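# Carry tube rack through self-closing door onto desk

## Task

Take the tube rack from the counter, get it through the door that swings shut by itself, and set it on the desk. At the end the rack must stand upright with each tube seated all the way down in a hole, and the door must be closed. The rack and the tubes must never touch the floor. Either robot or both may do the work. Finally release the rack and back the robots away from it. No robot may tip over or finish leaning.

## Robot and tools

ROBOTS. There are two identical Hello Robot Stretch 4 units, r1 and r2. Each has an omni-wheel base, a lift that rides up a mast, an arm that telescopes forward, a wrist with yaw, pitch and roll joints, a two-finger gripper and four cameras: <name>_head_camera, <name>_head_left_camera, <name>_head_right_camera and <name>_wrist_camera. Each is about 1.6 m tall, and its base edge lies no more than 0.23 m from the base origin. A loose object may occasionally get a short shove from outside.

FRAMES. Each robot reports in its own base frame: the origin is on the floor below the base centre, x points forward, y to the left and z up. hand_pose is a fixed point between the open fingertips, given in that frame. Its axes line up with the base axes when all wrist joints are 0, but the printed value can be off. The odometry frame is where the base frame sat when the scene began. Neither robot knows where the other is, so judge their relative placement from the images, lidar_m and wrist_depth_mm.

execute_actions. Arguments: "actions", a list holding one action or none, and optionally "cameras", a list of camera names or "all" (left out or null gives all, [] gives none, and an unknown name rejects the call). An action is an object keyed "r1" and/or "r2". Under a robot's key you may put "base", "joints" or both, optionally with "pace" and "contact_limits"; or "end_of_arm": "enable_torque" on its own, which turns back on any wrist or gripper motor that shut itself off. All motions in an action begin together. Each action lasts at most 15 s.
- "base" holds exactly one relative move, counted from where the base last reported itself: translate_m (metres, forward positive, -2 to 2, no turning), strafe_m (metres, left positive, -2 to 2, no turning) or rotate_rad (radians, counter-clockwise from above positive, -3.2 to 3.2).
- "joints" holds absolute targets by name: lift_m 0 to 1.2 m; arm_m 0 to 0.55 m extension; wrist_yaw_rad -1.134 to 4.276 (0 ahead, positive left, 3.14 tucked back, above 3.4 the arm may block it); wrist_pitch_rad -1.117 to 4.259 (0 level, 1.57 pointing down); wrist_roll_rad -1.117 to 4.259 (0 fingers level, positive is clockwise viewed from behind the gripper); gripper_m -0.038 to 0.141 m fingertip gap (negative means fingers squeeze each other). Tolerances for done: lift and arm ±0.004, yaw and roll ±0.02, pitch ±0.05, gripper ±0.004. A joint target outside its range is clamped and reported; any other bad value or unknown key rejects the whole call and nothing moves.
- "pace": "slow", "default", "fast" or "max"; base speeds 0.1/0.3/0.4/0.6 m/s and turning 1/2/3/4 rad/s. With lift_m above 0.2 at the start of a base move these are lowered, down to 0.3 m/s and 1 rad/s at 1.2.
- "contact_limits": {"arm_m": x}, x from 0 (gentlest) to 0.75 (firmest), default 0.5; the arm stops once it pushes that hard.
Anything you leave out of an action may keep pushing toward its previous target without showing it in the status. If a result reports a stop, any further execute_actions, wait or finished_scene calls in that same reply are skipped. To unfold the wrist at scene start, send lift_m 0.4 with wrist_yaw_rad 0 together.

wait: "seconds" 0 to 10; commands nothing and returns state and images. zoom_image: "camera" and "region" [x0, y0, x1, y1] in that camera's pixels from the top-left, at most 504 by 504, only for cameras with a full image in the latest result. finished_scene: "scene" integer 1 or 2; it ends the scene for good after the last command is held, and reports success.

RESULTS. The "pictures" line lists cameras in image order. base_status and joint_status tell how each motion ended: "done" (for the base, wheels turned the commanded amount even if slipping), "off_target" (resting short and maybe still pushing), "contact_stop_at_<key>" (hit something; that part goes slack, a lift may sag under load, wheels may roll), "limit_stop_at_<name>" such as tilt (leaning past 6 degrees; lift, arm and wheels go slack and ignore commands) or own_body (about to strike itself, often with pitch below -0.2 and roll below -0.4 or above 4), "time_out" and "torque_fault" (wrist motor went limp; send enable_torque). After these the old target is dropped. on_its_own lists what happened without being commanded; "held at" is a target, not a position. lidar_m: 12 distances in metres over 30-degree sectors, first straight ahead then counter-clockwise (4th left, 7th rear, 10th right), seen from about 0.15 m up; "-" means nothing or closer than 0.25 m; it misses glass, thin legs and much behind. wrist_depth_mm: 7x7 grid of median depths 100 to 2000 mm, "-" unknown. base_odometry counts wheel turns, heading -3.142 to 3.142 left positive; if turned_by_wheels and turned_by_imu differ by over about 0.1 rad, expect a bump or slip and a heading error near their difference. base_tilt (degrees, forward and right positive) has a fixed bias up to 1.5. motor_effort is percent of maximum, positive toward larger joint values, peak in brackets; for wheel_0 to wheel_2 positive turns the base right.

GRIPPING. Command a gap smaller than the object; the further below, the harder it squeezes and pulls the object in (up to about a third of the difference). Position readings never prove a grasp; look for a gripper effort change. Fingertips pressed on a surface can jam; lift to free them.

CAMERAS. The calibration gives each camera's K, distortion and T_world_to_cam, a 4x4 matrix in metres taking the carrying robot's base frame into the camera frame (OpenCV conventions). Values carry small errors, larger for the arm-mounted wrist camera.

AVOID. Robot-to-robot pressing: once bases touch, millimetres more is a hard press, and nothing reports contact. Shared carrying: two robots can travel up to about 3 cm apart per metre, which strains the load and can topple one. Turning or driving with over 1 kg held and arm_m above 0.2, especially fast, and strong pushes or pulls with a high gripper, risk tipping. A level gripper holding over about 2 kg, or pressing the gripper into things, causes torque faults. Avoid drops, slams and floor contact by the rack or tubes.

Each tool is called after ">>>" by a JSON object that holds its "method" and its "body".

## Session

>>> {"method": "execute_actions", "body": {"actions": []}}

Scene clock: 0.00 s.
r1.base_odometry: x=+0.000 y=+0.000 heading=+0.000 (m, m, rad; r1's odometry frame)
r1.turned_by_wheels: +0.000 (rad since the last result)
r1.turned_by_imu: +0.000 (rad since the last result)
r1.base_tilt: forward=+0.2 right=-1.1 (deg)
r1.lidar_m: 0.91 0.80 0.69 0.70 0.83 1.70 1.26 1.36 1.26 1.28 1.03 0.91
r1.base_status: not commanded
r1.joint_positions: lift_m=+0.212 arm_m=+0.000 wrist_yaw_rad=+3.189 wrist_pitch_rad=-0.006 wrist_roll_rad=+0.010 gripper_m=+0.057
r1.joint_status: not commanded
r1.motor_effort: lift_m=+20 arm_m=-1 wrist_yaw_rad=-1 wrist_pitch_rad=-7 wrist_roll_rad=+0 gripper_m=-3 wheel_0=+0 wheel_1=+1 wheel_2=+0 (%)
r1.hand_pose: x=-0.1214 y=+0.0736 z=+0.3921 quat_wxyz=(-0.024, +0.003, +0.005, +1.000) (m; r1's base frame)
r1.wrist_depth_mm: - 135 243 - - - 1863 / - 112 135 - - - 1808 / - 114 135 - - - 1808 / 135 134 176 - - - 1808 / 209 1708 - - - - 1808 / 1229 1464 208 1576 1336 1661 1618 / 866 878 960 569 931 1060 1060
r2.base_odometry: x=+0.000 y=+0.000 heading=+0.000 (m, m, rad; r2's odometry frame)
r2.turned_by_wheels: +0.000 (rad since the last result)
r2.turned_by_imu: +0.000 (rad since the last result)
r2.base_tilt: forward=-0.6 right=-1.5 (deg)
r2.lidar_m: 0.97 0.85 0.83 1.05 2.00 2.16 1.94 1.74 1.74 1.02 0.88 0.91
r2.base_status: not commanded
r2.joint_positions: lift_m=+0.135 arm_m=+0.000 wrist_yaw_rad=+3.179 wrist_pitch_rad=+0.007 wrist_roll_rad=+0.002 gripper_m=+0.057
r2.joint_status: not commanded
r2.motor_effort: lift_m=+20 arm_m=+0 wrist_yaw_rad=-1 wrist_pitch_rad=-8 wrist_roll_rad=+1 gripper_m=-4 wheel_0=+0 wheel_1=+0 wheel_2=+0 (%)
r2.hand_pose: x=-0.1208 y=+0.0765 z=+0.3109 quat_wxyz=(-0.019, -0.003, +0.001, +1.000) (m; r2's base frame)
r2.wrist_depth_mm: - 143 218 - - - 1921 / - 109 140 - - - 1921 / - 108 139 - - - 1921 / - 115 140 - - - 1983 / 187 141 1983 - - - 1983 / 211 1430 1255 1366 213 1336 1366 / 211 917 788 878 820 768 866
pictures: r1_head_camera, r1_head_left_camera, r1_head_right_camera, r1_wrist_camera, r2_head_camera, r2_head_left_camera, r2_head_right_camera, r2_wrist_camera
camera_calibration (this result's frames):
r1_wrist_camera: T_world_to_cam=[[-0.0245047, 0.999656, 0.00930041, -0.0889927], [-0.0194787, 0.00882399, -0.999771, 0.448056], [-0.99951, -0.0246803, 0.0192558, 0.0956546], [0, 0, 0, 1]] pos_world=[0.102155, 0.0873692, 0.44694]
r2_wrist_camera: T_world_to_cam=[[-0.0844167, 0.99643, 0.000736525, -0.075598], [-0.0374229, -0.00243179, -0.999297, 0.371548], [-0.995728, -0.0843848, 0.0374946, 0.0996948], [0, 0, 0, 1]] pos_world=[0.106792, 0.0846444, 0.367604]
Images, in order (width x height): r1_head_camera 420x560, r1_head_left_camera 420x672, r1_head_right_camera 420x672, r1_wrist_camera 616x392, r2_head_camera 420x560, r2_head_left_camera 420x672, r2_head_right_camera 420x672, r2_wrist_camera 616x392.

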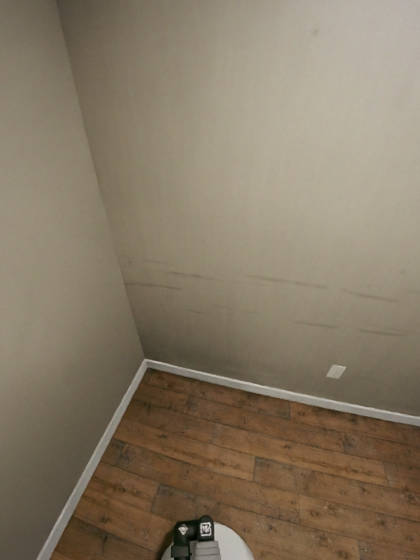

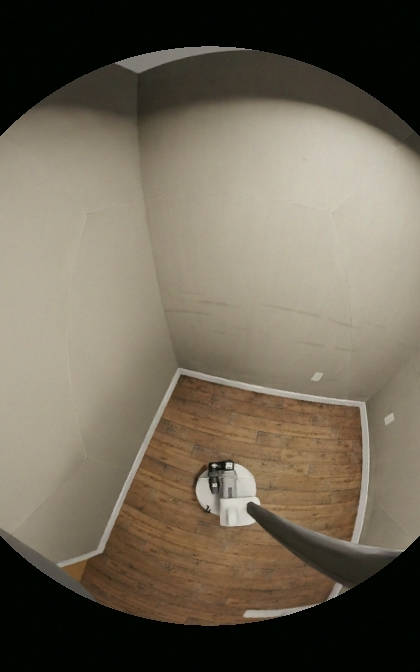

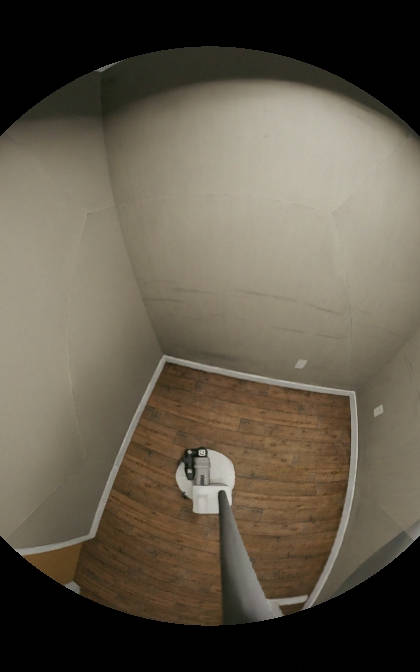

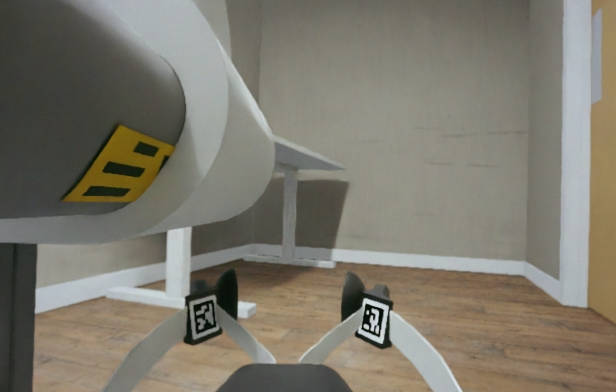

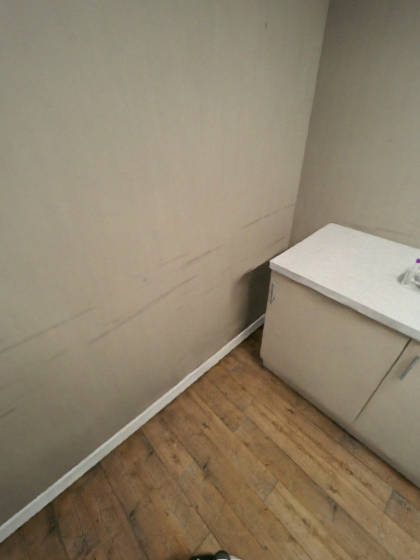

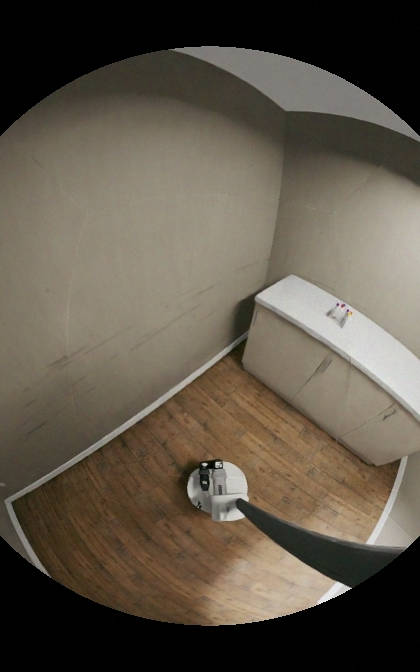

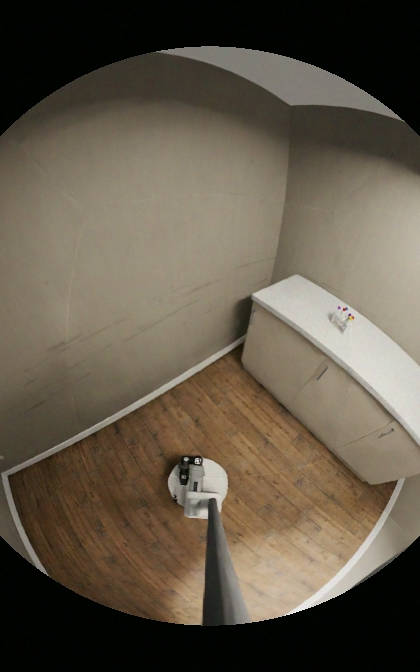

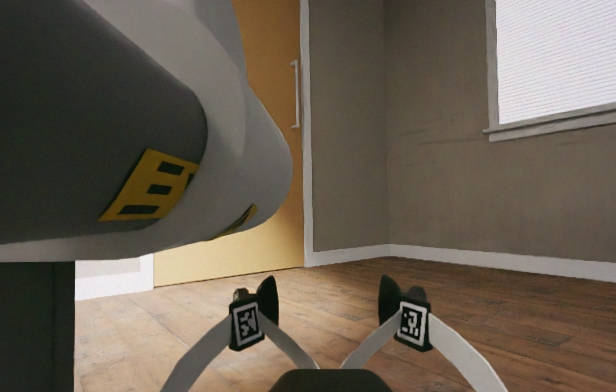

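>>> {"method": "execute_actions", "body": {"actions": [{"r1":{"base":{"rotate_rad":1.35},"pace":"fast"},"r2":{"base":{"rotate_rad":-0.85},"joints":{"lift_m":0.95,"wrist_yaw_rad":0,"wrist_pitch_rad":0.3,"gripper_m":0.14},"pace":"fast"}}], "cameras": ["r1_head_camera","r1_head_left_camera","r2_head_camera","r2_wrist_camera"]}}

Scene clock: 4.27 s.
r1.base_odometry: x=+0.000 y=+0.000 heading=+1.350 (m, m, rad; r1's odometry frame)
r1.turned_by_wheels: +1.350 (rad since the last result)
r1.turned_by_imu: +1.343 (rad since the last result)
r1.base_tilt: forward=+0.3 right=-1.1 (deg)
r1.lidar_m: 0.70 0.75 1.09 1.55 1.24 1.30 1.27 1.24 0.93 0.91 0.95 0.70
r1.base_status: done
r1.joint_positions: lift_m=+0.212 arm_m=+0.000 wrist_yaw_rad=+3.189 wrist_pitch_rad=-0.006 wrist_roll_rad=+0.010 gripper_m=+0.057
r1.joint_status: not commanded
r1.motor_effort: lift_m=+21(21) arm_m=-1(1) wrist_yaw_rad=-2(1) wrist_pitch_rad=-7(6) wrist_roll_rad=-1(1) gripper_m=-4(3) wheel_0=-2(7) wheel_1=+0(8) wheel_2=-1(10) (%)
r1.hand_pose: x=-0.1214 y=+0.0736 z=+0.3921 quat_wxyz=(-0.024, +0.003, +0.005, +1.000) (m; r1's base frame)
r1.wrist_depth_mm: - 136 243 1397 1366 1336 1308 / - 112 135 1366 1366 1336 1308 / - 114 135 1366 1336 1308 1281 / 135 135 176 1397 1336 1336 1281 / 209 1397 1397 1397 1366 1308 1308 / 1229 1430 208 1397 1308 1281 1255 / 866 891 991 569 917 1060 1060
r2.base_odometry: x=+0.000 y=+0.000 heading=-0.850 (m, m, rad; r2's odometry frame)
r2.turned_by_wheels: -0.850 (rad since the last result)
r2.turned_by_imu: -0.835 (rad since the last result)
r2.base_tilt: forward=-0.4 right=-1.3 (deg)
r2.lidar_m: 0.89 0.94 0.91 0.83 0.87 1.25 2.21 2.25 1.79 1.74 1.26 0.92
r2.base_status: done
r2.joint_positions: lift_m=+0.950 arm_m=+0.000 wrist_yaw_rad=+0.000 wrist_pitch_rad=+0.302 wrist_roll_rad=+0.002 gripper_m=+0.140
r2.joint_status: all done
r2.motor_effort: lift_m=+23(26) arm_m=+0(0) wrist_yaw_rad=-3(6) wrist_pitch_rad=-7(8) wrist_roll_rad=+1(1) gripper_m=-1(4) wheel_0=+1(8) wheel_1=+0(9) wheel_2=+0(8) (%)
r2.hand_pose: x=+0.4462 y=-0.0873 z=+1.0421 quat_wxyz=(+0.989, +0.001, +0.150, +0.000) (m; r2's base frame)
r2.wrist_depth_mm: 1205 1229 1229 1229 1229 1205 1205 / 1281 1281 1281 1281 1255 1255 1255 / 1308 1308 1336 1308 1308 1281 1308 / 1182 1042 946 946 960 931 904 / 788 778 768 759 750 750 732 / 820 798 226 788 788 198 768 / 866 854 842 162 820 809 809
pictures: r1_head_camera, r1_head_left_camera, r2_head_camera, r2_wrist_camera
camera_calibration (this result's frames):
r2_wrist_camera: T_world_to_cam=[[0.045275, -0.998891, -0.0128893, -0.0829732], [-0.25499, 0.000919604, -0.966943, 1.18676], [0.965883, 0.047065, -0.254666, 0.0637343], [0, 0, 0, 1]] pos_world=[0.244808, -0.0869722, 1.16269]
Images, in order (width x height): r1_head_camera 420x560, r1_head_left_camera 420x672, r2_head_camera 420x560, r2_wrist_camera 616x392.

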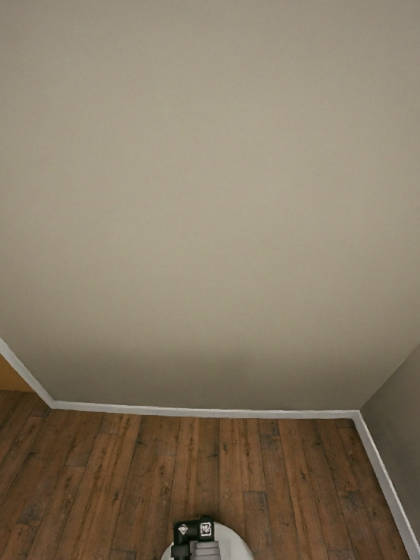

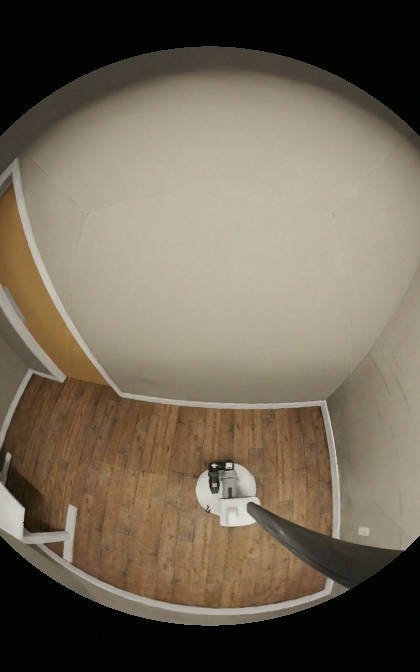

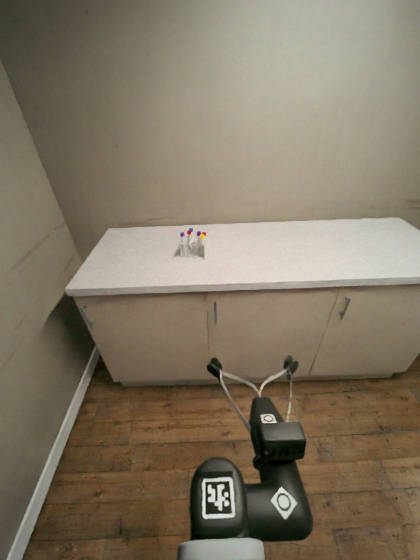

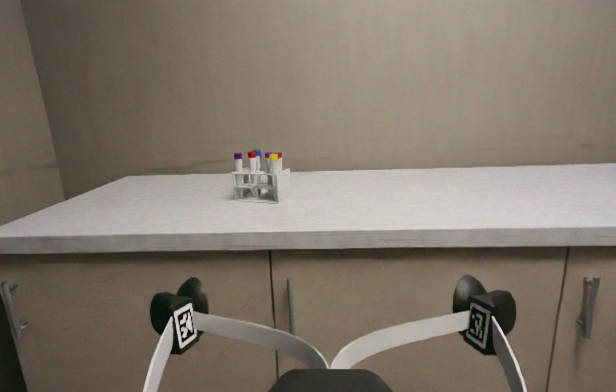

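>>> {"method": "zoom_image", "body": {"camera": "r2_wrist_camera", "region": [215, 135, 305, 215]}}

>>> {"method": "zoom_image", "body": {"camera": "r2_head_camera", "region": [160, 215, 225, 270]}}

Region (215, 135, 305, 215) of r2_wrist_camera's 616x392 image, scaled by 5.600.

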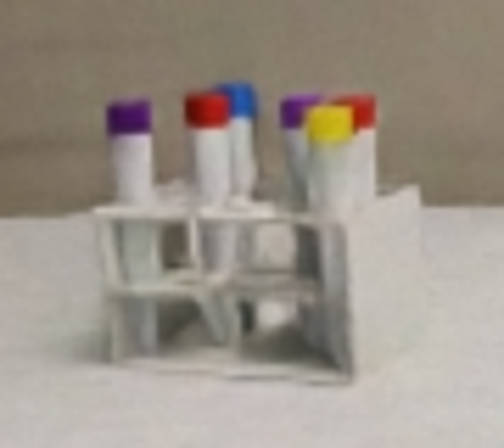

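Region (160, 215, 225, 270) of r2_head_camera's 420x560 image, scaled by 7.754, with more detail than that image has; it fills the top 426 rows of this view, and the rest is white.

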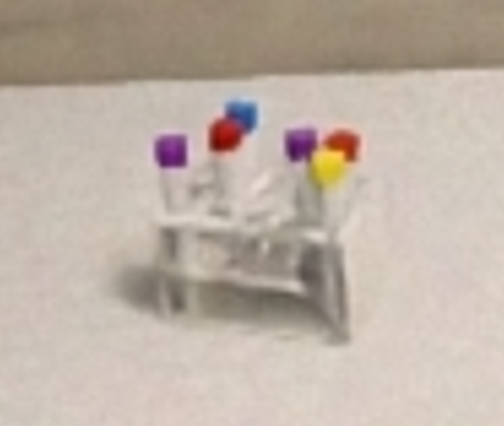

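>>> {"method": "execute_actions", "body": {"actions": [{"r1":{"base":{"strafe_m":1.55},"pace":"max"},"r2":{"base":{"translate_m":0.5},"joints":{"lift_m":0.97,"wrist_yaw_rad":1.27},"pace":"fast"}}], "cameras": ["r1_head_camera"]}}

>>> {"method": "execute_actions", "body": {"actions": [{"r1":{"base":{"rotate_rad":-0.045}},"r2":{"base":{"strafe_m":-0.3},"joints":{"arm_m":0.3},"pace":"fast"}}], "cameras": ["r1_head_camera","r2_head_camera","r2_wrist_camera"]}}

Scene clock: 10.23 s.
r1.base_odometry: x=-1.512 y=+0.340 heading=+1.350 (m, m, rad; r1's odometry frame)
r1.turned_by_wheels: +0.000 (rad since the last result)
r1.turned_by_imu: -0.002 (rad since the last result)
r1.base_tilt: forward=+0.3 right=-1.1 (deg)
r1.lidar_m: 0.89 0.95 1.27 1.10 0.50 0.39 0.38 0.40 1.85 2.47 1.09 0.92
r1.base_status: done
r1.joint_positions: lift_m=+0.212 arm_m=+0.000 wrist_yaw_rad=+3.189 wrist_pitch_rad=-0.006 wrist_roll_rad=+0.010 gripper_m=+0.057
r1.joint_status: not commanded
r1.motor_effort: lift_m=+20(20) arm_m=-1(1) wrist_yaw_rad=-1(2) wrist_pitch_rad=-6(4) wrist_roll_rad=-1(0) gripper_m=-4(4) wheel_0=+0(14) wheel_1=-2(12) wheel_2=-1(1) (%)
r1.hand_pose: x=-0.1214 y=+0.0736 z=+0.3921 quat_wxyz=(-0.024, +0.003, +0.005, +1.000) (m; r1's base frame)
r1.wrist_depth_mm: - 135 243 539 530 521 512 / - 112 135 788 768 750 741 / - 114 135 1255 1229 1182 1160 / 135 135 176 1255 1205 1205 1182 / 209 1308 1281 1255 1205 1205 1160 / 1229 1308 208 1229 1205 1205 1160 / 866 878 854 564 931 1078 1078
r2.base_odometry: x=+0.330 y=-0.376 heading=-0.850 (m, m, rad; r2's odometry frame)
r2.turned_by_wheels: +0.000 (rad since the last result)
r2.turned_by_imu: +0.000 (rad since the last result)
r2.base_tilt: forward=-0.5 right=-1.4 (deg)
r2.lidar_m: 0.40 0.44 0.59 0.85 0.88 1.25 2.69 2.47 1.79 1.73 0.61 0.43
r2.base_status: done
r2.joint_positions: lift_m=+0.970 arm_m=+0.000 wrist_yaw_rad=+1.270 wrist_pitch_rad=+0.302 wrist_roll_rad=+0.002 gripper_m=+0.140
r2.joint_status: all done
r2.motor_effort: lift_m=+23(25) arm_m=+0(0) wrist_yaw_rad=-1(6) wrist_pitch_rad=-6(8) wrist_roll_rad=+1(0) gripper_m=-1(1) wheel_0=+0(8) wheel_1=+0(6) wheel_2=+1(10) (%)
r2.hand_pose: x=+0.3359 y=+0.2371 z=+1.0621 quat_wxyz=(+0.796, -0.089, +0.122, +0.586) (m; r2's base frame)
r2.wrist_depth_mm: 676 715 759 798 854 904 788 / 691 741 778 831 891 960 798 / 715 759 798 866 917 976 809 / 750 778 831 904 976 1008 831 / 768 820 878 917 668 654 640 / 798 831 226 946 488 199 477 / 820 866 931 162 373 368 382
pictures: r1_head_camera
Images, in order (width x height): r1_head_camera 420x560.

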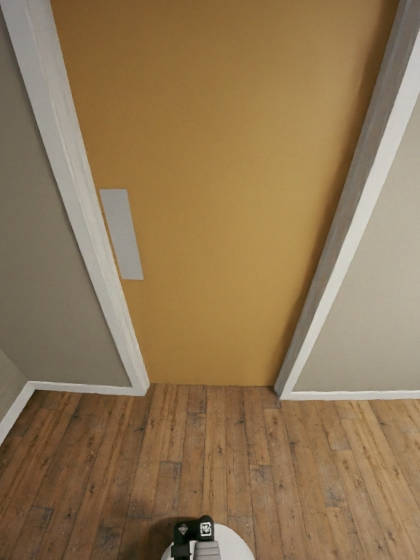

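Scene clock: 12.37 s.
r1.base_odometry: x=-1.512 y=+0.340 heading=+1.304 (m, m, rad; r1's odometry frame)
r1.turned_by_wheels: -0.045 (rad since the last result)
r1.turned_by_imu: -0.046 (rad since the last result)
r1.base_tilt: forward=+0.3 right=-1.0 (deg)
r1.lidar_m: 0.89 0.94 1.21 1.24 0.52 0.38 0.37 0.41 1.75 2.47 1.14 0.91
r1.base_status: done
r1.joint_positions: lift_m=+0.212 arm_m=+0.000 wrist_yaw_rad=+3.189 wrist_pitch_rad=-0.006 wrist_roll_rad=+0.010 gripper_m=+0.057
r1.joint_status: not commanded
r1.motor_effort: lift_m=+20(20) arm_m=-1(1) wrist_yaw_rad=-2(1) wrist_pitch_rad=-6(5) wrist_roll_rad=-1(1) gripper_m=-4(3) wheel_0=+0(4) wheel_1=-1(4) wheel_2=-1(4) (%)
r1.hand_pose: x=-0.1214 y=+0.0736 z=+0.3921 quat_wxyz=(-0.024, +0.003, +0.005, +1.000) (m; r1's base frame)
r1.wrist_depth_mm: - 135 243 539 530 521 512 / - 112 135 798 768 750 741 / - 114 135 1255 1255 1205 1205 / 135 135 176 1255 1255 1229 1182 / 209 1281 1281 1255 1255 1229 1229 / 1255 1281 207 1255 1205 1229 1205 / 878 820 917 569 931 1060 1078
r2.base_odometry: x=+0.105 y=-0.574 heading=-0.850 (m, m, rad; r2's odometry frame)
r2.turned_by_wheels: +0.000 (rad since the last result)
r2.turned_by_imu: +0.000 (rad since the last result)
r2.base_tilt: forward=-0.5 right=-1.4 (deg)
r2.lidar_m: 0.38 0.42 0.59 1.12 1.20 1.66 2.67 2.06 1.47 1.43 0.59 0.43
r2.base_status: done
r2.joint_positions: lift_m=+0.970 arm_m=+0.299 wrist_yaw_rad=+1.270 wrist_pitch_rad=+0.302 wrist_roll_rad=+0.002 gripper_m=+0.140
r2.joint_status: all done
r2.motor_effort: lift_m=+22(23) arm_m=+7(10) wrist_yaw_rad=-1(0) wrist_pitch_rad=-7(10) wrist_roll_rad=+0(1) gripper_m=+1(1) wheel_0=+0(10) wheel_1=+0(11) wheel_2=+0(2) (%)
r2.hand_pose: x=+0.6348 y=+0.2371 z=+1.0622 quat_wxyz=(+0.796, -0.089, +0.122, +0.586) (m; r2's base frame)
r2.wrist_depth_mm: 917 960 1042 1098 904 640 492 / 946 1008 1042 1138 931 640 496 / 976 1042 1118 1160 946 654 508 / 1025 1078 1098 1205 917 668 517 / 1042 1078 691 615 668 621 525 / 1078 512 225 320 488 198 473 / 1098 387 382 162 370 368 379
pictures: r1_head_camera, r2_head_camera, r2_wrist_camera
camera_calibration (this result's frames):
r2_wrist_camera: T_world_to_cam=[[0.967316, -0.253246, -0.0128932, -0.529265], [-0.0765868, -0.243309, -0.966921, 1.19859], [0.241732, 0.936305, -0.254752, 0.12034], [0, 0, 0, 1]] pos_world=[0.574673, 0.0449185, 1.18278]
Images, in order (width x height): r1_head_camera 420x560, r2_head_camera 420x560, r2_wrist_camera 616x392.

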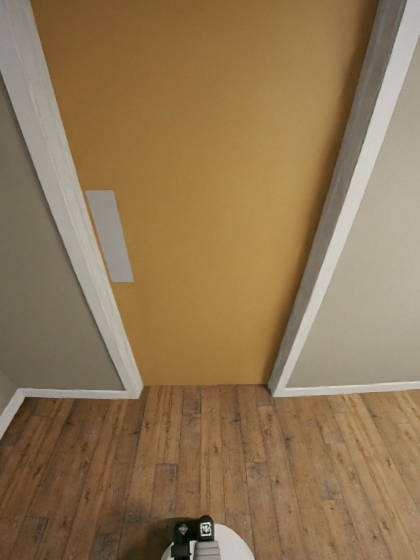

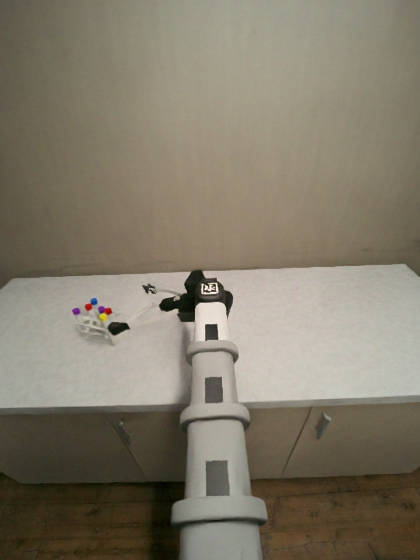

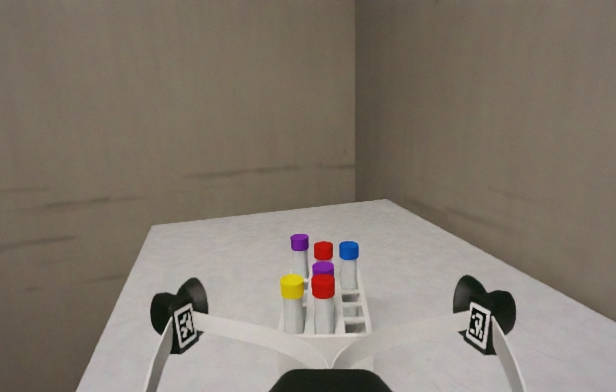

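>>> {"method": "execute_actions", "body": {"actions": [{"r1":{"base":{"translate_m":0.62},"pace":"fast"},"r2":{"base":{"strafe_m":0.04},"joints":{"lift_m":0.856,"arm_m":0.31}}}], "cameras": ["r2_wrist_camera"]}}

Scene clock: 16.13 s.
r1.base_odometry: x=-1.349 y=+0.938 heading=+1.305 (m, m, rad; r1's odometry frame)
r1.turned_by_wheels: +0.000 (rad since the last result)
r1.turned_by_imu: -0.001 (rad since the last result)
r1.base_tilt: forward=+0.2 right=-1.0 (deg)
r1.lidar_m: 0.28 0.30 0.45 1.01 1.31 1.02 0.97 1.09 2.57 0.78 0.41 0.30
r1.base_status: done
r1.joint_positions: lift_m=+0.212 arm_m=+0.000 wrist_yaw_rad=+3.189 wrist_pitch_rad=-0.006 wrist_roll_rad=+0.010 gripper_m=+0.057
r1.joint_status: not commanded
r1.motor_effort: lift_m=+21(20) arm_m=-1(1) wrist_yaw_rad=-2(2) wrist_pitch_rad=-6(5) wrist_roll_rad=-1(1) gripper_m=-4(3) wheel_0=+1(6) wheel_1=+0(5) wheel_2=+1(11) (%)
r1.hand_pose: x=-0.1214 y=+0.0736 z=+0.3921 quat_wxyz=(-0.024, +0.003, +0.005, +1.000) (m; r1's base frame)
r1.wrist_depth_mm: - 135 243 1863 1808 1863 1756 / - 112 135 1808 1756 1808 1808 / - 114 135 1366 1397 1336 1308 / 135 135 176 1863 1863 1756 1618 / 210 1921 1921 1863 1863 1808 1576 / 1229 1499 207 1537 1336 1618 1464 / 866 878 991 569 917 1060 1078
r2.base_odometry: x=+0.135 y=-0.547 heading=-0.850 (m, m, rad; r2's odometry frame)
r2.turned_by_wheels: +0.000 (rad since the last result)
r2.turned_by_imu: +0.000 (rad since the last result)
r2.base_tilt: forward=-0.6 right=-1.4 (deg)
r2.lidar_m: 0.38 0.43 0.61 1.12 1.15 1.63 2.69 2.09 1.54 1.49 0.59 0.44
r2.base_status: done
r2.joint_positions: lift_m=+0.856 arm_m=+0.309 wrist_yaw_rad=+1.270 wrist_pitch_rad=+0.302 wrist_roll_rad=+0.002 gripper_m=+0.140
r2.joint_status: all done
r2.motor_effort: lift_m=+15(20) arm_m=+7(11) wrist_yaw_rad=-1(1) wrist_pitch_rad=-6(7) wrist_roll_rad=+1(1) gripper_m=-1(0) wheel_0=-1(10) wheel_1=+2(8) wheel_2=+0(2) (%)
r2.hand_pose: x=+0.6447 y=+0.2372 z=+0.9487 quat_wxyz=(+0.796, -0.089, +0.122, +0.586) (m; r2's base frame)
r2.wrist_depth_mm: 891 931 991 1078 878 615 484 / 917 976 1025 1098 917 621 488 / 931 1008 1078 1118 878 640 496 / 976 759 640 248 539 574 492 / 991 410 402 248 336 375 370 / 306 286 225 258 258 198 276 / 239 226 223 162 216 214 220
pictures: r2_wrist_camera
camera_calibration (this result's frames):
r2_wrist_camera: T_world_to_cam=[[0.967331, -0.253189, -0.0128932, -0.540375], [-0.0765725, -0.243313, -0.966921, 1.08966], [0.241676, 0.936319, -0.254752, 0.0890573], [0, 0, 0, 1]] pos_world=[0.584636, 0.0449247, 1.06933]
Images, in order (width x height): r2_wrist_camera 616x392.

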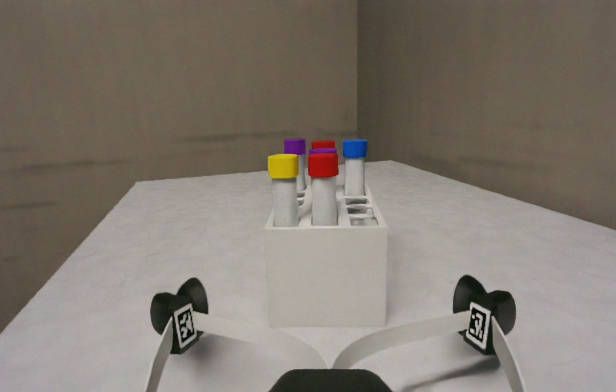

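>>> {"method": "execute_actions", "body": {"actions": [{"r1":{"base":{"translate_m":0.2},"pace":"slow"},"r2":{"base":{"strafe_m":0.072},"joints":{"arm_m":0.33},"pace":"slow"}}], "cameras": ["r2_wrist_camera"]}}

Scene clock: 19.90 s.
r1.base_odometry: x=-1.297 y=+1.130 heading=+1.304 (m, m, rad; r1's odometry frame)
r1.turned_by_wheels: +0.000 (rad since the last result)
r1.turned_by_imu: +0.000 (rad since the last result)
r1.base_tilt: forward=+0.2 right=-1.1 (deg)
r1.lidar_m: - 0.25 0.38 0.40 1.28 1.23 1.18 1.27 2.59 0.44 0.25 0.25
r1.base_status: done
r1.joint_positions: lift_m=+0.212 arm_m=+0.000 wrist_yaw_rad=+3.189 wrist_pitch_rad=-0.006 wrist_roll_rad=+0.010 gripper_m=+0.057
r1.joint_status: not commanded
r1.motor_effort: lift_m=+21(21) arm_m=-1(1) wrist_yaw_rad=-1(1) wrist_pitch_rad=-6(6) wrist_roll_rad=-1(1) gripper_m=-3(4) wheel_0=+8(10) wheel_1=+8(14) wheel_2=-21(26) (%)
r1.hand_pose: x=-0.1214 y=+0.0735 z=+0.3922 quat_wxyz=(-0.024, +0.003, +0.005, +1.000) (m; r1's base frame)
r1.wrist_depth_mm: - 135 243 - - - 1808 / - 112 135 - - - 1808 / - 114 135 1576 1537 1499 1576 / 135 135 176 - - - 1756 / 209 - - - - - 1708 / 1205 1499 208 1576 1308 1618 1537 / 866 878 991 569 946 1060 1078
r2.base_odometry: x=+0.189 y=-0.500 heading=-0.850 (m, m, rad; r2's odometry frame)
r2.turned_by_wheels: +0.000 (rad since the last result)
r2.turned_by_imu: +0.000 (rad since the last result)
r2.base_tilt: forward=-0.6 right=-1.4 (deg)
r2.lidar_m: 0.40 0.43 0.58 1.00 1.09 1.53 2.71 2.08 1.61 1.53 0.59 0.42
r2.base_status: done
r2.joint_positions: lift_m=+0.856 arm_m=+0.329 wrist_yaw_rad=+1.270 wrist_pitch_rad=+0.302 wrist_roll_rad=+0.002 gripper_m=+0.140
r2.joint_status: all done
r2.motor_effort: lift_m=+15(15) arm_m=+8(3) wrist_yaw_rad=-2(1) wrist_pitch_rad=-8(6) wrist_roll_rad=+1(0) gripper_m=+0(2) wheel_0=-2(5) wheel_1=+3(7) wheel_2=+0(0) (%)
r2.hand_pose: x=+0.6647 y=+0.2372 z=+0.9487 quat_wxyz=(+0.796, -0.089, +0.122, +0.586) (m; r2's base frame)
r2.wrist_depth_mm: 820 878 931 976 842 591 462 / 854 904 960 1025 866 597 466 / 878 946 991 1060 842 615 473 / 904 676 634 169 535 569 473 / 917 410 402 176 252 377 370 / 304 286 204 175 174 197 277 / 238 225 222 162 181 214 220
pictures: r2_wrist_camera
camera_calibration (this result's frames):
r2_wrist_camera: T_world_to_cam=[[0.967331, -0.253189, -0.0128932, -0.559705], [-0.0765726, -0.243313, -0.966921, 1.09119], [0.241677, 0.936319, -0.254752, 0.084228], [0, 0, 0, 1]] pos_world=[0.604619, 0.0449247, 1.06933]
Images, in order (width x height): r2_wrist_camera 616x392.

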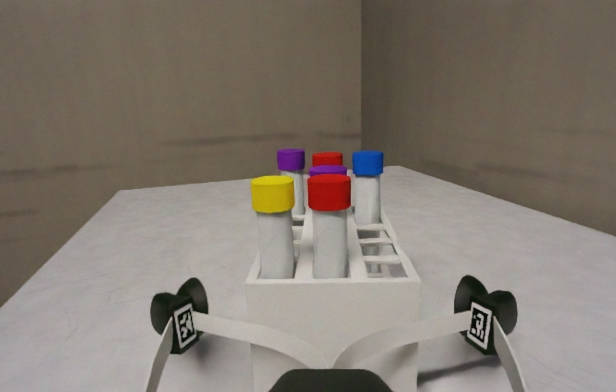

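>>> {"method": "execute_actions", "body": {"actions": [{"r1":{"base":{"translate_m":0.25},"pace":"slow"},"r2":{"joints":{"gripper_m":0.02},"pace":"slow"}}], "cameras": ["r2_wrist_camera"]}}

>>> {"method": "execute_actions", "body": {"actions": [{"r1":{"base":{"translate_m":0.2},"pace":"slow"},"r2":{"joints":{"lift_m":0.91},"pace":"slow"}}], "cameras": ["r1_head_left_camera","r2_wrist_camera","r2_head_right_camera"]}}

Scene clock: 25.57 s.
r1.base_odometry: x=-1.231 y=+1.371 heading=+1.304 (m, m, rad; r1's odometry frame)
r1.turned_by_wheels: -0.001 (rad since the last result)
r1.turned_by_imu: -0.004 (rad since the last result)
r1.base_tilt: forward=+0.2 right=-1.1 (deg)
r1.lidar_m: 0.25 0.37 1.26 0.40 0.41 1.48 1.43 2.35 0.43 0.25 0.25 -
r1.base_status: done
r1.joint_positions: lift_m=+0.212 arm_m=+0.000 wrist_yaw_rad=+3.189 wrist_pitch_rad=-0.006 wrist_roll_rad=+0.010 gripper_m=+0.057
r1.joint_status: not commanded
r1.motor_effort: lift_m=+21(21) arm_m=-1(1) wrist_yaw_rad=-1(1) wrist_pitch_rad=-6(5) wrist_roll_rad=-1(2) gripper_m=-4(5) wheel_0=+11(13) wheel_1=-2(10) wheel_2=-17(26) (%)
r1.hand_pose: x=-0.1214 y=+0.0735 z=+0.3922 quat_wxyz=(-0.024, +0.003, +0.005, +1.000) (m; r1's base frame)
r1.wrist_depth_mm: - 136 243 - - - 1808 / - 112 135 - - - 1808 / - 114 135 1921 1863 1808 1756 / 135 134 176 - - - 1808 / 209 - - - - - 1756 / 1229 1499 208 1576 1308 1661 1576 / 866 891 960 569 917 1060 1078
r2.base_odometry: x=+0.189 y=-0.500 heading=-0.850 (m, m, rad; r2's odometry frame)
r2.turned_by_wheels: +0.000 (rad since the last result)
r2.turned_by_imu: +0.000 (rad since the last result)
r2.base_tilt: forward=-0.5 right=-1.5 (deg)
r2.lidar_m: 0.39 0.42 0.59 1.04 1.08 1.53 2.70 1.81 1.62 1.55 0.57 0.42
r2.base_status: not commanded
r2.joint_positions: lift_m=+0.856 arm_m=+0.329 wrist_yaw_rad=+1.270 wrist_pitch_rad=+0.303 wrist_roll_rad=+0.002 gripper_m=+0.021
r2.joint_status: all done
r2.motor_effort: lift_m=+15(15) arm_m=+7(7) wrist_yaw_rad=-2(1) wrist_pitch_rad=-10(11) wrist_roll_rad=+1(1) gripper_m=-25(26) wheel_0=-2(2) wheel_1=+3(3) wheel_2=+0(0) (%)
r2.hand_pose: x=+0.6647 y=+0.2371 z=+0.9484 quat_wxyz=(+0.796, -0.089, +0.122, +0.586) (m; r2's base frame)
r2.wrist_depth_mm: 820 878 917 976 842 580 459 / 854 904 960 1025 866 597 466 / 878 931 991 1042 831 615 477 / 917 668 569 158 530 569 477 / 931 410 397 166 256 373 366 / 303 297 181 164 163 264 276 / 237 214 181 170 168 204 219
pictures: r2_wrist_camera
camera_calibration (this result's frames):
r2_wrist_camera: T_world_to_cam=[[0.967327, -0.253202, -0.0129425, -0.559652], [-0.0768883, -0.244332, -0.966639, 1.09105], [0.241593, 0.936051, -0.255817, 0.085372], [0, 0, 0, 1]] pos_world=[0.60463, 0.0449614, 1.06925]
Images, in order (width x height): r2_wrist_camera 616x392.

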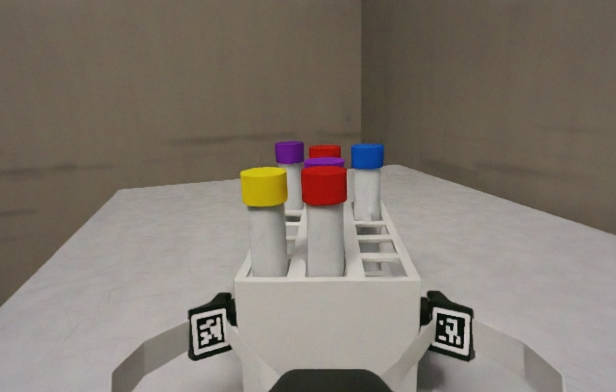

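Scene clock: 28.83 s.
r1.base_odometry: x=-1.179 y=+1.564 heading=+1.304 (m, m, rad; r1's odometry frame)
r1.turned_by_wheels: +0.000 (rad since the last result)
r1.turned_by_imu: -0.002 (rad since the last result)
r1.base_tilt: forward=+0.2 right=-1.1 (deg)
r1.lidar_m: 0.25 1.66 1.25 1.01 0.49 1.67 1.63 2.58 0.30 0.25 - 0.25
r1.base_status: done
r1.joint_positions: lift_m=+0.212 arm_m=+0.000 wrist_yaw_rad=+3.189 wrist_pitch_rad=-0.006 wrist_roll_rad=+0.010 gripper_m=+0.057
r1.joint_status: not commanded
r1.motor_effort: lift_m=+21(21) arm_m=-1(1) wrist_yaw_rad=-1(1) wrist_pitch_rad=-4(4) wrist_roll_rad=-1(1) gripper_m=-4(5) wheel_0=+11(15) wheel_1=-1(3) wheel_2=-9(23) (%)
r1.hand_pose: x=-0.1214 y=+0.0735 z=+0.3922 quat_wxyz=(-0.024, +0.003, +0.005, +1.000) (m; r1's base frame)
r1.wrist_depth_mm: - 135 243 - - - 1863 / - 112 135 - - - 1863 / - 114 135 - - - 1863 / 135 135 176 - - - 1808 / 209 - - - - - 1808 / 1229 1537 208 1537 1308 1661 1366 / 866 878 976 569 917 1078 931
r2.base_odometry: x=+0.189 y=-0.500 heading=-0.850 (m, m, rad; r2's odometry frame)
r2.turned_by_wheels: +0.000 (rad since the last result)
r2.turned_by_imu: +0.000 (rad since the last result)
r2.base_tilt: forward=-0.5 right=-1.5 (deg)
r2.lidar_m: 0.41 0.45 0.62 1.05 1.08 1.51 2.69 1.61 1.61 1.53 0.58 0.44
r2.base_status: not commanded
r2.joint_positions: lift_m=+0.910 arm_m=+0.329 wrist_yaw_rad=+1.270 wrist_pitch_rad=+0.303 wrist_roll_rad=+0.002 gripper_m=+0.021
r2.joint_status: all done
r2.motor_effort: lift_m=+24(24) arm_m=+7(7) wrist_yaw_rad=-1(2) wrist_pitch_rad=-11(12) wrist_roll_rad=+1(1) gripper_m=-25(26) wheel_0=-2(2) wheel_1=+3(3) wheel_2=+0(0) (%)
r2.hand_pose: x=+0.6647 y=+0.2371 z=+1.0017 quat_wxyz=(+0.796, -0.089, +0.122, +0.586) (m; r2's base frame)
r2.wrist_depth_mm: 842 866 931 991 842 585 459 / 854 904 960 1008 866 603 469 / 866 931 991 1025 842 615 473 / 917 960 768 158 707 621 480 / 931 549 530 167 255 500 466 / 960 397 182 164 163 353 368 / 317 286 181 170 168 272 294
pictures: r1_head_left_camera, r2_head_right_camera, r2_wrist_camera
camera_calibration (this result's frames):
r2_wrist_camera: T_world_to_cam=[[0.967326, -0.253204, -0.0129482, -0.558958], [-0.0769246, -0.244449, -0.966606, 1.14254], [0.241583, 0.93602, -0.255939, 0.0991392], [0, 0, 0, 1]] pos_world=[0.604634, 0.0449656, 1.12252]
Images, in order (width x height): r1_head_left_camera 420x672, r2_head_right_camera 420x672, r2_wrist_camera 616x392.

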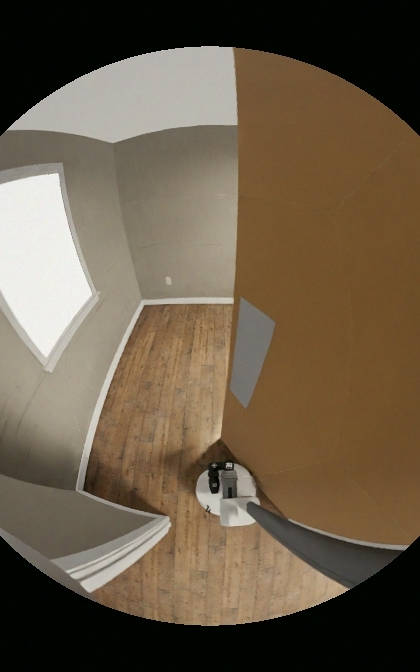

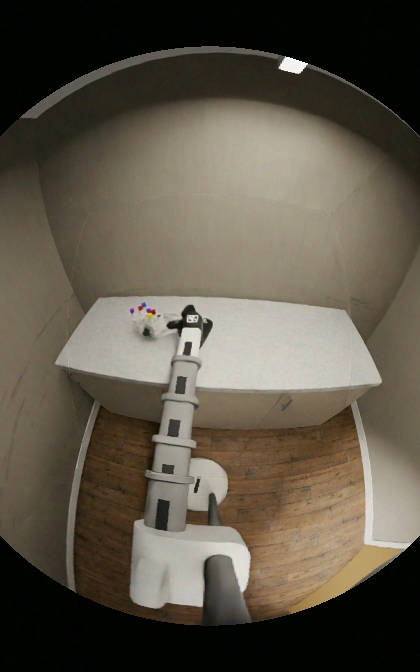

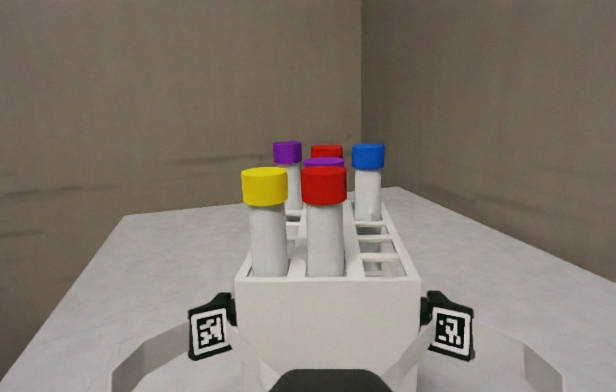

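>>> {"method": "execute_actions", "body": {"actions": [{"r1":{"base":{"translate_m":0.25},"pace":"slow"},"r2":{"base":{"translate_m":-1.15},"joints":{"arm_m":0.0,"wrist_yaw_rad":0.3},"pace":"fast"}}], "cameras": []}}

>>> {"method": "execute_actions", "body": {"actions": [{"r1":{"base":{"strafe_m":-0.22},"pace":"slow"},"r2":{"base":{"translate_m":-1.13},"pace":"fast"}}], "cameras": ["r1_head_left_camera","r2_wrist_camera"]}}

Scene clock: 34.47 s.
r1.base_odometry: x=-1.113 y=+1.805 heading=+1.303 (m, m, rad; r1's odometry frame)
r1.turned_by_wheels: +0.000 (rad since the last result)
r1.turned_by_imu: -0.002 (rad since the last result)
r1.base_tilt: forward=+0.2 right=-1.1 (deg)
r1.lidar_m: 0.87 1.60 1.20 1.19 0.71 0.64 1.89 0.55 0.25 0.25 - 0.25
r1.base_status: done
r1.joint_positions: lift_m=+0.212 arm_m=+0.000 wrist_yaw_rad=+3.189 wrist_pitch_rad=-0.006 wrist_roll_rad=+0.010 gripper_m=+0.057
r1.joint_status: not commanded
r1.motor_effort: lift_m=+20(20) arm_m=-1(1) wrist_yaw_rad=-1(1) wrist_pitch_rad=-4(6) wrist_roll_rad=-1(1) gripper_m=-3(4) wheel_0=+7(14) wheel_1=-3(2) wheel_2=-8(20) (%)
r1.hand_pose: x=-0.1214 y=+0.0735 z=+0.3922 quat_wxyz=(-0.024, +0.003, +0.005, +1.000) (m; r1's base frame)
r1.wrist_depth_mm: - 135 243 - - - 615 / - 112 135 - - - 615 / - 114 135 - - - 615 / 135 134 176 - - - 615 / 209 - - - - - 615 / 1229 1499 208 1576 1336 1336 615 / 866 891 976 569 917 732 615
r2.base_odometry: x=-0.570 y=+0.364 heading=-0.850 (m, m, rad; r2's odometry frame)
r2.turned_by_wheels: +0.000 (rad since the last result)
r2.turned_by_imu: +0.000 (rad since the last result)
r2.base_tilt: forward=-0.4 right=-1.4 (deg)
r2.lidar_m: 0.43 1.50 1.08 1.03 1.07 1.50 1.54 1.58 0.70 0.75 1.60 1.61
r2.base_status: done
r2.joint_positions: lift_m=+0.910 arm_m=+0.001 wrist_yaw_rad=+0.300 wrist_pitch_rad=+0.304 wrist_roll_rad=+0.002 gripper_m=+0.021
r2.joint_status: all done
r2.motor_effort: lift_m=+23(24) arm_m=-7(8) wrist_yaw_rad=-1(8) wrist_pitch_rad=-13(13) wrist_roll_rad=+1(1) gripper_m=-24(25) wheel_0=-1(7) wheel_1=-2(7) wheel_2=+0(10) (%)
r2.hand_pose: x=+0.4610 y=-0.0022 z=+1.0016 quat_wxyz=(+0.977, -0.022, +0.150, +0.148) (m; r2's base frame)
r2.wrist_depth_mm: 1118 1430 1983 1863 1756 1661 1537 / 1118 1430 - 1921 1808 1708 1618 / 1118 1464 1863 1863 1756 1618 1576 / 1138 1464 1808 158 1308 1255 1182 / 1160 1499 1808 167 256 1308 1205 / 1160 1499 182 165 163 1308 1255 / 1205 1336 181 170 168 1464 1281
pictures: none
No camera images: the call's "cameras" was empty. Leave "cameras" out to get every camera's image.

Scene clock: 38.87 s.
r1.base_odometry: x=-0.901 y=+1.747 heading=+1.304 (m, m, rad; r1's odometry frame)
r1.turned_by_wheels: +0.000 (rad since the last result)
r1.turned_by_imu: +0.000 (rad since the last result)
r1.base_tilt: forward=+0.3 right=-1.2 (deg)
r1.lidar_m: 2.04 1.06 1.19 1.41 0.79 0.92 1.91 0.30 0.25 - 0.25 0.26
r1.base_status: done
r1.joint_positions: lift_m=+0.212 arm_m=+0.000 wrist_yaw_rad=+3.189 wrist_pitch_rad=-0.006 wrist_roll_rad=+0.010 gripper_m=+0.057
r1.joint_status: not commanded
r1.motor_effort: lift_m=+21(21) arm_m=-1(1) wrist_yaw_rad=-1(1) wrist_pitch_rad=-7(5) wrist_roll_rad=-1(2) gripper_m=-4(4) wheel_0=+7(13) wheel_1=-4(9) wheel_2=+4(5) (%)
r1.hand_pose: x=-0.1214 y=+0.0735 z=+0.3922 quat_wxyz=(-0.024, +0.003, +0.005, +1.000) (m; r1's base frame)
r1.wrist_depth_mm: - 135 243 - - - - / - 112 135 - - - - / - 114 135 - - - - / 135 134 176 - - - - / 209 615 - - - - - / 430 627 208 1537 1336 1661 1576 / 433 549 976 569 917 1060 1042
r2.base_odometry: x=-1.316 y=+1.213 heading=-0.850 (m, m, rad; r2's odometry frame)
r2.turned_by_wheels: +0.000 (rad since the last result)
r2.turned_by_imu: +0.000 (rad since the last result)
r2.base_tilt: forward=-0.6 right=-1.3 (deg)
r2.lidar_m: 0.43 1.49 1.08 1.02 0.64 0.38 0.37 0.42 0.55 1.53 1.21 1.21
r2.base_status: done
r2.joint_positions: lift_m=+0.910 arm_m=+0.001 wrist_yaw_rad=+0.300 wrist_pitch_rad=+0.304 wrist_roll_rad=+0.002 gripper_m=+0.021
r2.joint_status: not commanded
r2.motor_effort: lift_m=+23(23) arm_m=-7(7) wrist_yaw_rad=-2(2) wrist_pitch_rad=-11(12) wrist_roll_rad=+0(1) gripper_m=-25(25) wheel_0=-1(5) wheel_1=-2(7) wheel_2=-1(12) (%)
r2.hand_pose: x=+0.4610 y=-0.0022 z=+1.0016 quat_wxyz=(+0.977, -0.022, +0.150, +0.148) (m; r2's base frame)
r2.wrist_depth_mm: 1118 1430 - - - - - / 1118 1464 1983 - - - - / 1118 1464 - - - - - / 1138 1464 1863 158 - - - / 1138 1499 1983 168 255 - - / 1160 1537 182 164 163 1863 1921 / 1182 1336 181 170 168 1464 1576
pictures: r1_head_left_camera, r2_wrist_camera
camera_calibration (this result's frames):
r2_wrist_camera: T_world_to_cam=[[0.338004, -0.941055, -0.0129687, -0.133862], [-0.245591, -0.0748912, -0.966476, 1.14632], [0.908536, 0.329858, -0.256428, 0.0639709], [0, 0, 0, 1]] pos_world=[0.268651, -0.0612235, 1.12255]
Images, in order (width x height): r1_head_left_camera 420x672, r2_wrist_camera 616x392.

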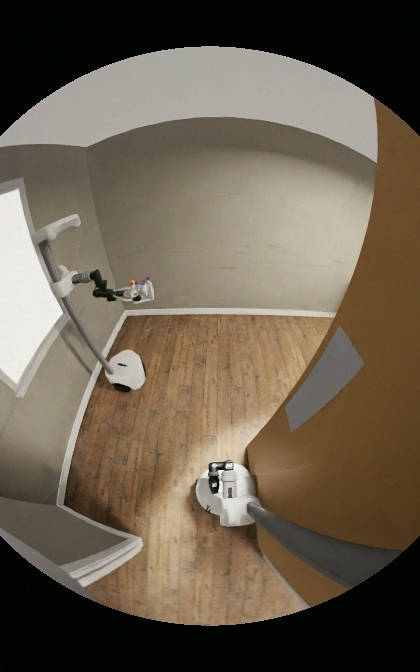

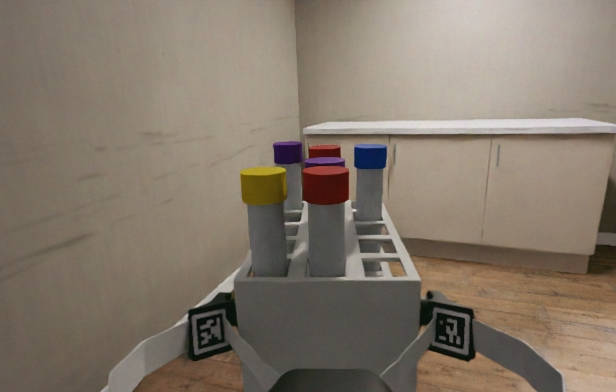

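>>> {"method": "execute_actions", "body": {"actions": [{"r1":{"base":{"translate_m":0.27}},"r2":{"base":{"rotate_rad":-1.14}}}], "cameras": ["r1_head_right_camera","r2_head_camera"]}}

Scene clock: 41.73 s.
r1.base_odometry: x=-0.830 y=+2.007 heading=+1.304 (m, m, rad; r1's odometry frame)
r1.turned_by_wheels: +0.000 (rad since the last result)
r1.turned_by_imu: +0.000 (rad since the last result)
r1.base_tilt: forward=+0.3 right=-1.0 (deg)
r1.lidar_m: 1.76 1.05 0.76 1.37 1.10 1.00 2.21 0.30 0.25 1.74 1.78 1.82
r1.base_status: done
r1.joint_positions: lift_m=+0.212 arm_m=+0.000 wrist_yaw_rad=+3.189 wrist_pitch_rad=-0.006 wrist_roll_rad=+0.010 gripper_m=+0.057
r1.joint_status: not commanded
r1.motor_effort: lift_m=+21(21) arm_m=-1(1) wrist_yaw_rad=-1(2) wrist_pitch_rad=-6(7) wrist_roll_rad=-2(1) gripper_m=-2(5) wheel_0=+4(11) wheel_1=-3(4) wheel_2=+0(12) (%)
r1.hand_pose: x=-0.1214 y=+0.0735 z=+0.3922 quat_wxyz=(-0.024, +0.003, +0.005, +1.000) (m; r1's base frame)
r1.wrist_depth_mm: - 135 243 - - - 878 / - 112 135 - - - 891 / - 114 135 - - - 878 / 135 134 176 - - - 878 / 210 597 - - - - 878 / 421 603 208 1576 1336 1661 878 / 424 530 976 569 917 1042 866
r2.base_odometry: x=-1.316 y=+1.213 heading=-1.990 (m, m, rad; r2's odometry frame)
r2.turned_by_wheels: -1.140 (rad since the last result)
r2.turned_by_imu: -1.119 (rad since the last result)
r2.base_tilt: forward=-0.5 right=-1.4 (deg)
r2.lidar_m: 0.41 0.99 2.69 1.69 1.11 1.04 0.67 0.47 0.38 0.40 0.52 1.27
r2.base_status: done
r2.joint_positions: lift_m=+0.910 arm_m=+0.001 wrist_yaw_rad=+0.300 wrist_pitch_rad=+0.304 wrist_roll_rad=+0.002 gripper_m=+0.021
r2.joint_status: not commanded
r2.motor_effort: lift_m=+22(23) arm_m=-7(7) wrist_yaw_rad=-1(2) wrist_pitch_rad=-14(13) wrist_roll_rad=+1(0) gripper_m=-26(27) wheel_0=+0(8) wheel_1=-1(8) wheel_2=+2(8) (%)
r2.hand_pose: x=+0.4610 y=-0.0022 z=+1.0018 quat_wxyz=(+0.977, -0.022, +0.150, +0.148) (m; r2's base frame)
r2.wrist_depth_mm: - 1025 1281 1618 - - 1025 / - 1078 1336 1661 - - 1042 / - 1138 1366 1661 - - 1078 / - 1229 1255 158 - - 1098 / - 1255 1229 166 255 - 1138 / - 1921 182 164 163 1281 1182 / 1756 960 181 170 168 1336 1160
pictures: r1_head_right_camera, r2_head_camera
Images, in order (width x height): r1_head_right_camera 420x672, r2_head_camera 420x560.

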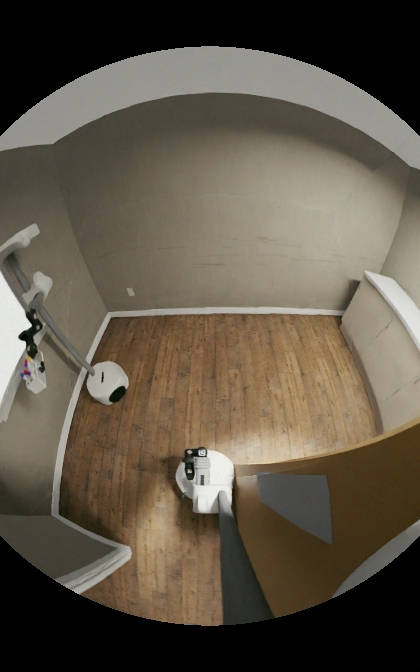

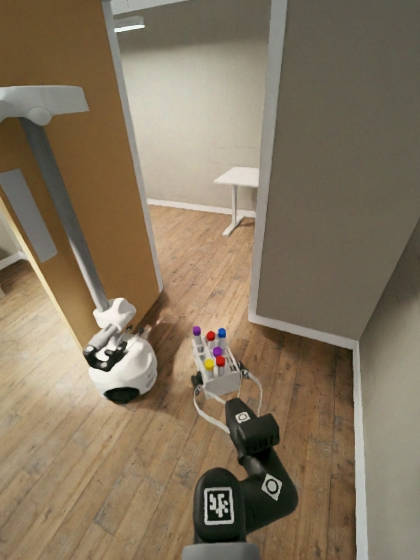

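>>> {"method": "execute_actions", "body": {"actions": [{"r2":{"base":{"translate_m":0.68},"pace":"fast"}}], "cameras": ["r1_head_left_camera","r2_head_camera"]}}

Scene clock: 45.83 s.
r1.base_odometry: x=-0.830 y=+2.007 heading=+1.304 (m, m, rad; r1's odometry frame)
r1.turned_by_wheels: +0.000 (rad since the last result)
r1.turned_by_imu: -0.001 (rad since the last result)
r1.base_tilt: forward=+0.3 right=-1.1 (deg)
r1.lidar_m: 1.77 1.87 0.50 0.50 0.52 0.98 2.20 0.29 0.25 1.74 1.77 1.83
r1.base_status: not commanded
r1.joint_positions: lift_m=+0.212 arm_m=+0.000 wrist_yaw_rad=+3.189 wrist_pitch_rad=-0.006 wrist_roll_rad=+0.010 gripper_m=+0.057
r1.joint_status: not commanded
r1.motor_effort: lift_m=+20(20) arm_m=-1(1) wrist_yaw_rad=-2(2) wrist_pitch_rad=-5(5) wrist_roll_rad=-1(1) gripper_m=-4(4) wheel_0=+3(3) wheel_1=-3(3) wheel_2=+0(1) (%)
r1.hand_pose: x=-0.1214 y=+0.0735 z=+0.3922 quat_wxyz=(-0.024, +0.003, +0.005, +1.000) (m; r1's base frame)
r1.wrist_depth_mm: - 135 243 - - - 891 / - 112 135 - - - 878 / - 114 135 - - - 891 / 135 135 176 - - - 891 / 209 597 - - - - 878 / 424 603 208 1576 1336 1618 878 / 424 535 976 569 917 1042 866
r2.base_odometry: x=-1.593 y=+0.592 heading=-1.990 (m, m, rad; r2's odometry frame)
r2.turned_by_wheels: +0.000 (rad since the last result)
r2.turned_by_imu: +0.000 (rad since the last result)
r2.base_tilt: forward=-0.6 right=-1.5 (deg)
r2.lidar_m: 0.40 0.53 0.48 2.44 1.77 1.65 1.16 0.72 0.66 0.69 0.95 0.91
r2.base_status: done
r2.joint_positions: lift_m=+0.910 arm_m=+0.001 wrist_yaw_rad=+0.300 wrist_pitch_rad=+0.304 wrist_roll_rad=+0.002 gripper_m=+0.021
r2.joint_status: not commanded
r2.motor_effort: lift_m=+22(22) arm_m=-7(7) wrist_yaw_rad=-2(2) wrist_pitch_rad=-13(12) wrist_roll_rad=+0(1) gripper_m=-25(27) wheel_0=+0(8) wheel_1=+0(7) wheel_2=+1(12) (%)
r2.hand_pose: x=+0.4610 y=-0.0022 z=+1.0018 quat_wxyz=(+0.977, -0.022, +0.150, +0.148) (m; r2's base frame)
r2.wrist_depth_mm: 707 831 1008 - - - - / 723 842 1042 - - - - / 732 866 1060 - - - - / 741 878 1025 158 - - - / 750 891 1060 167 273 - - / 778 917 182 164 163 1921 1863 / 788 866 180 170 168 1464 597
pictures: r1_head_left_camera, r2_head_camera
Images, in order (width x height): r1_head_left_camera 420x672, r2_head_camera 420x560.

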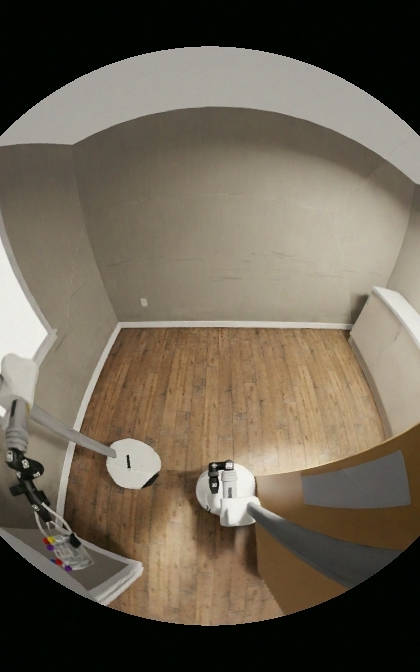

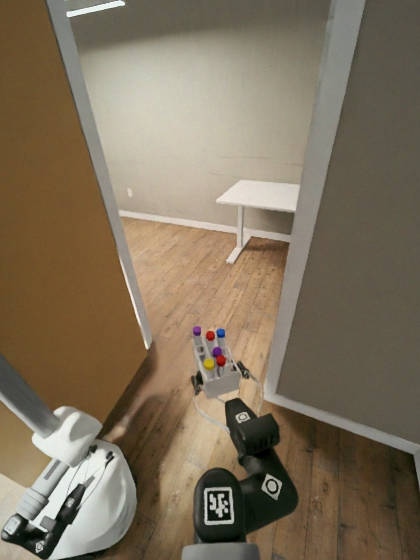

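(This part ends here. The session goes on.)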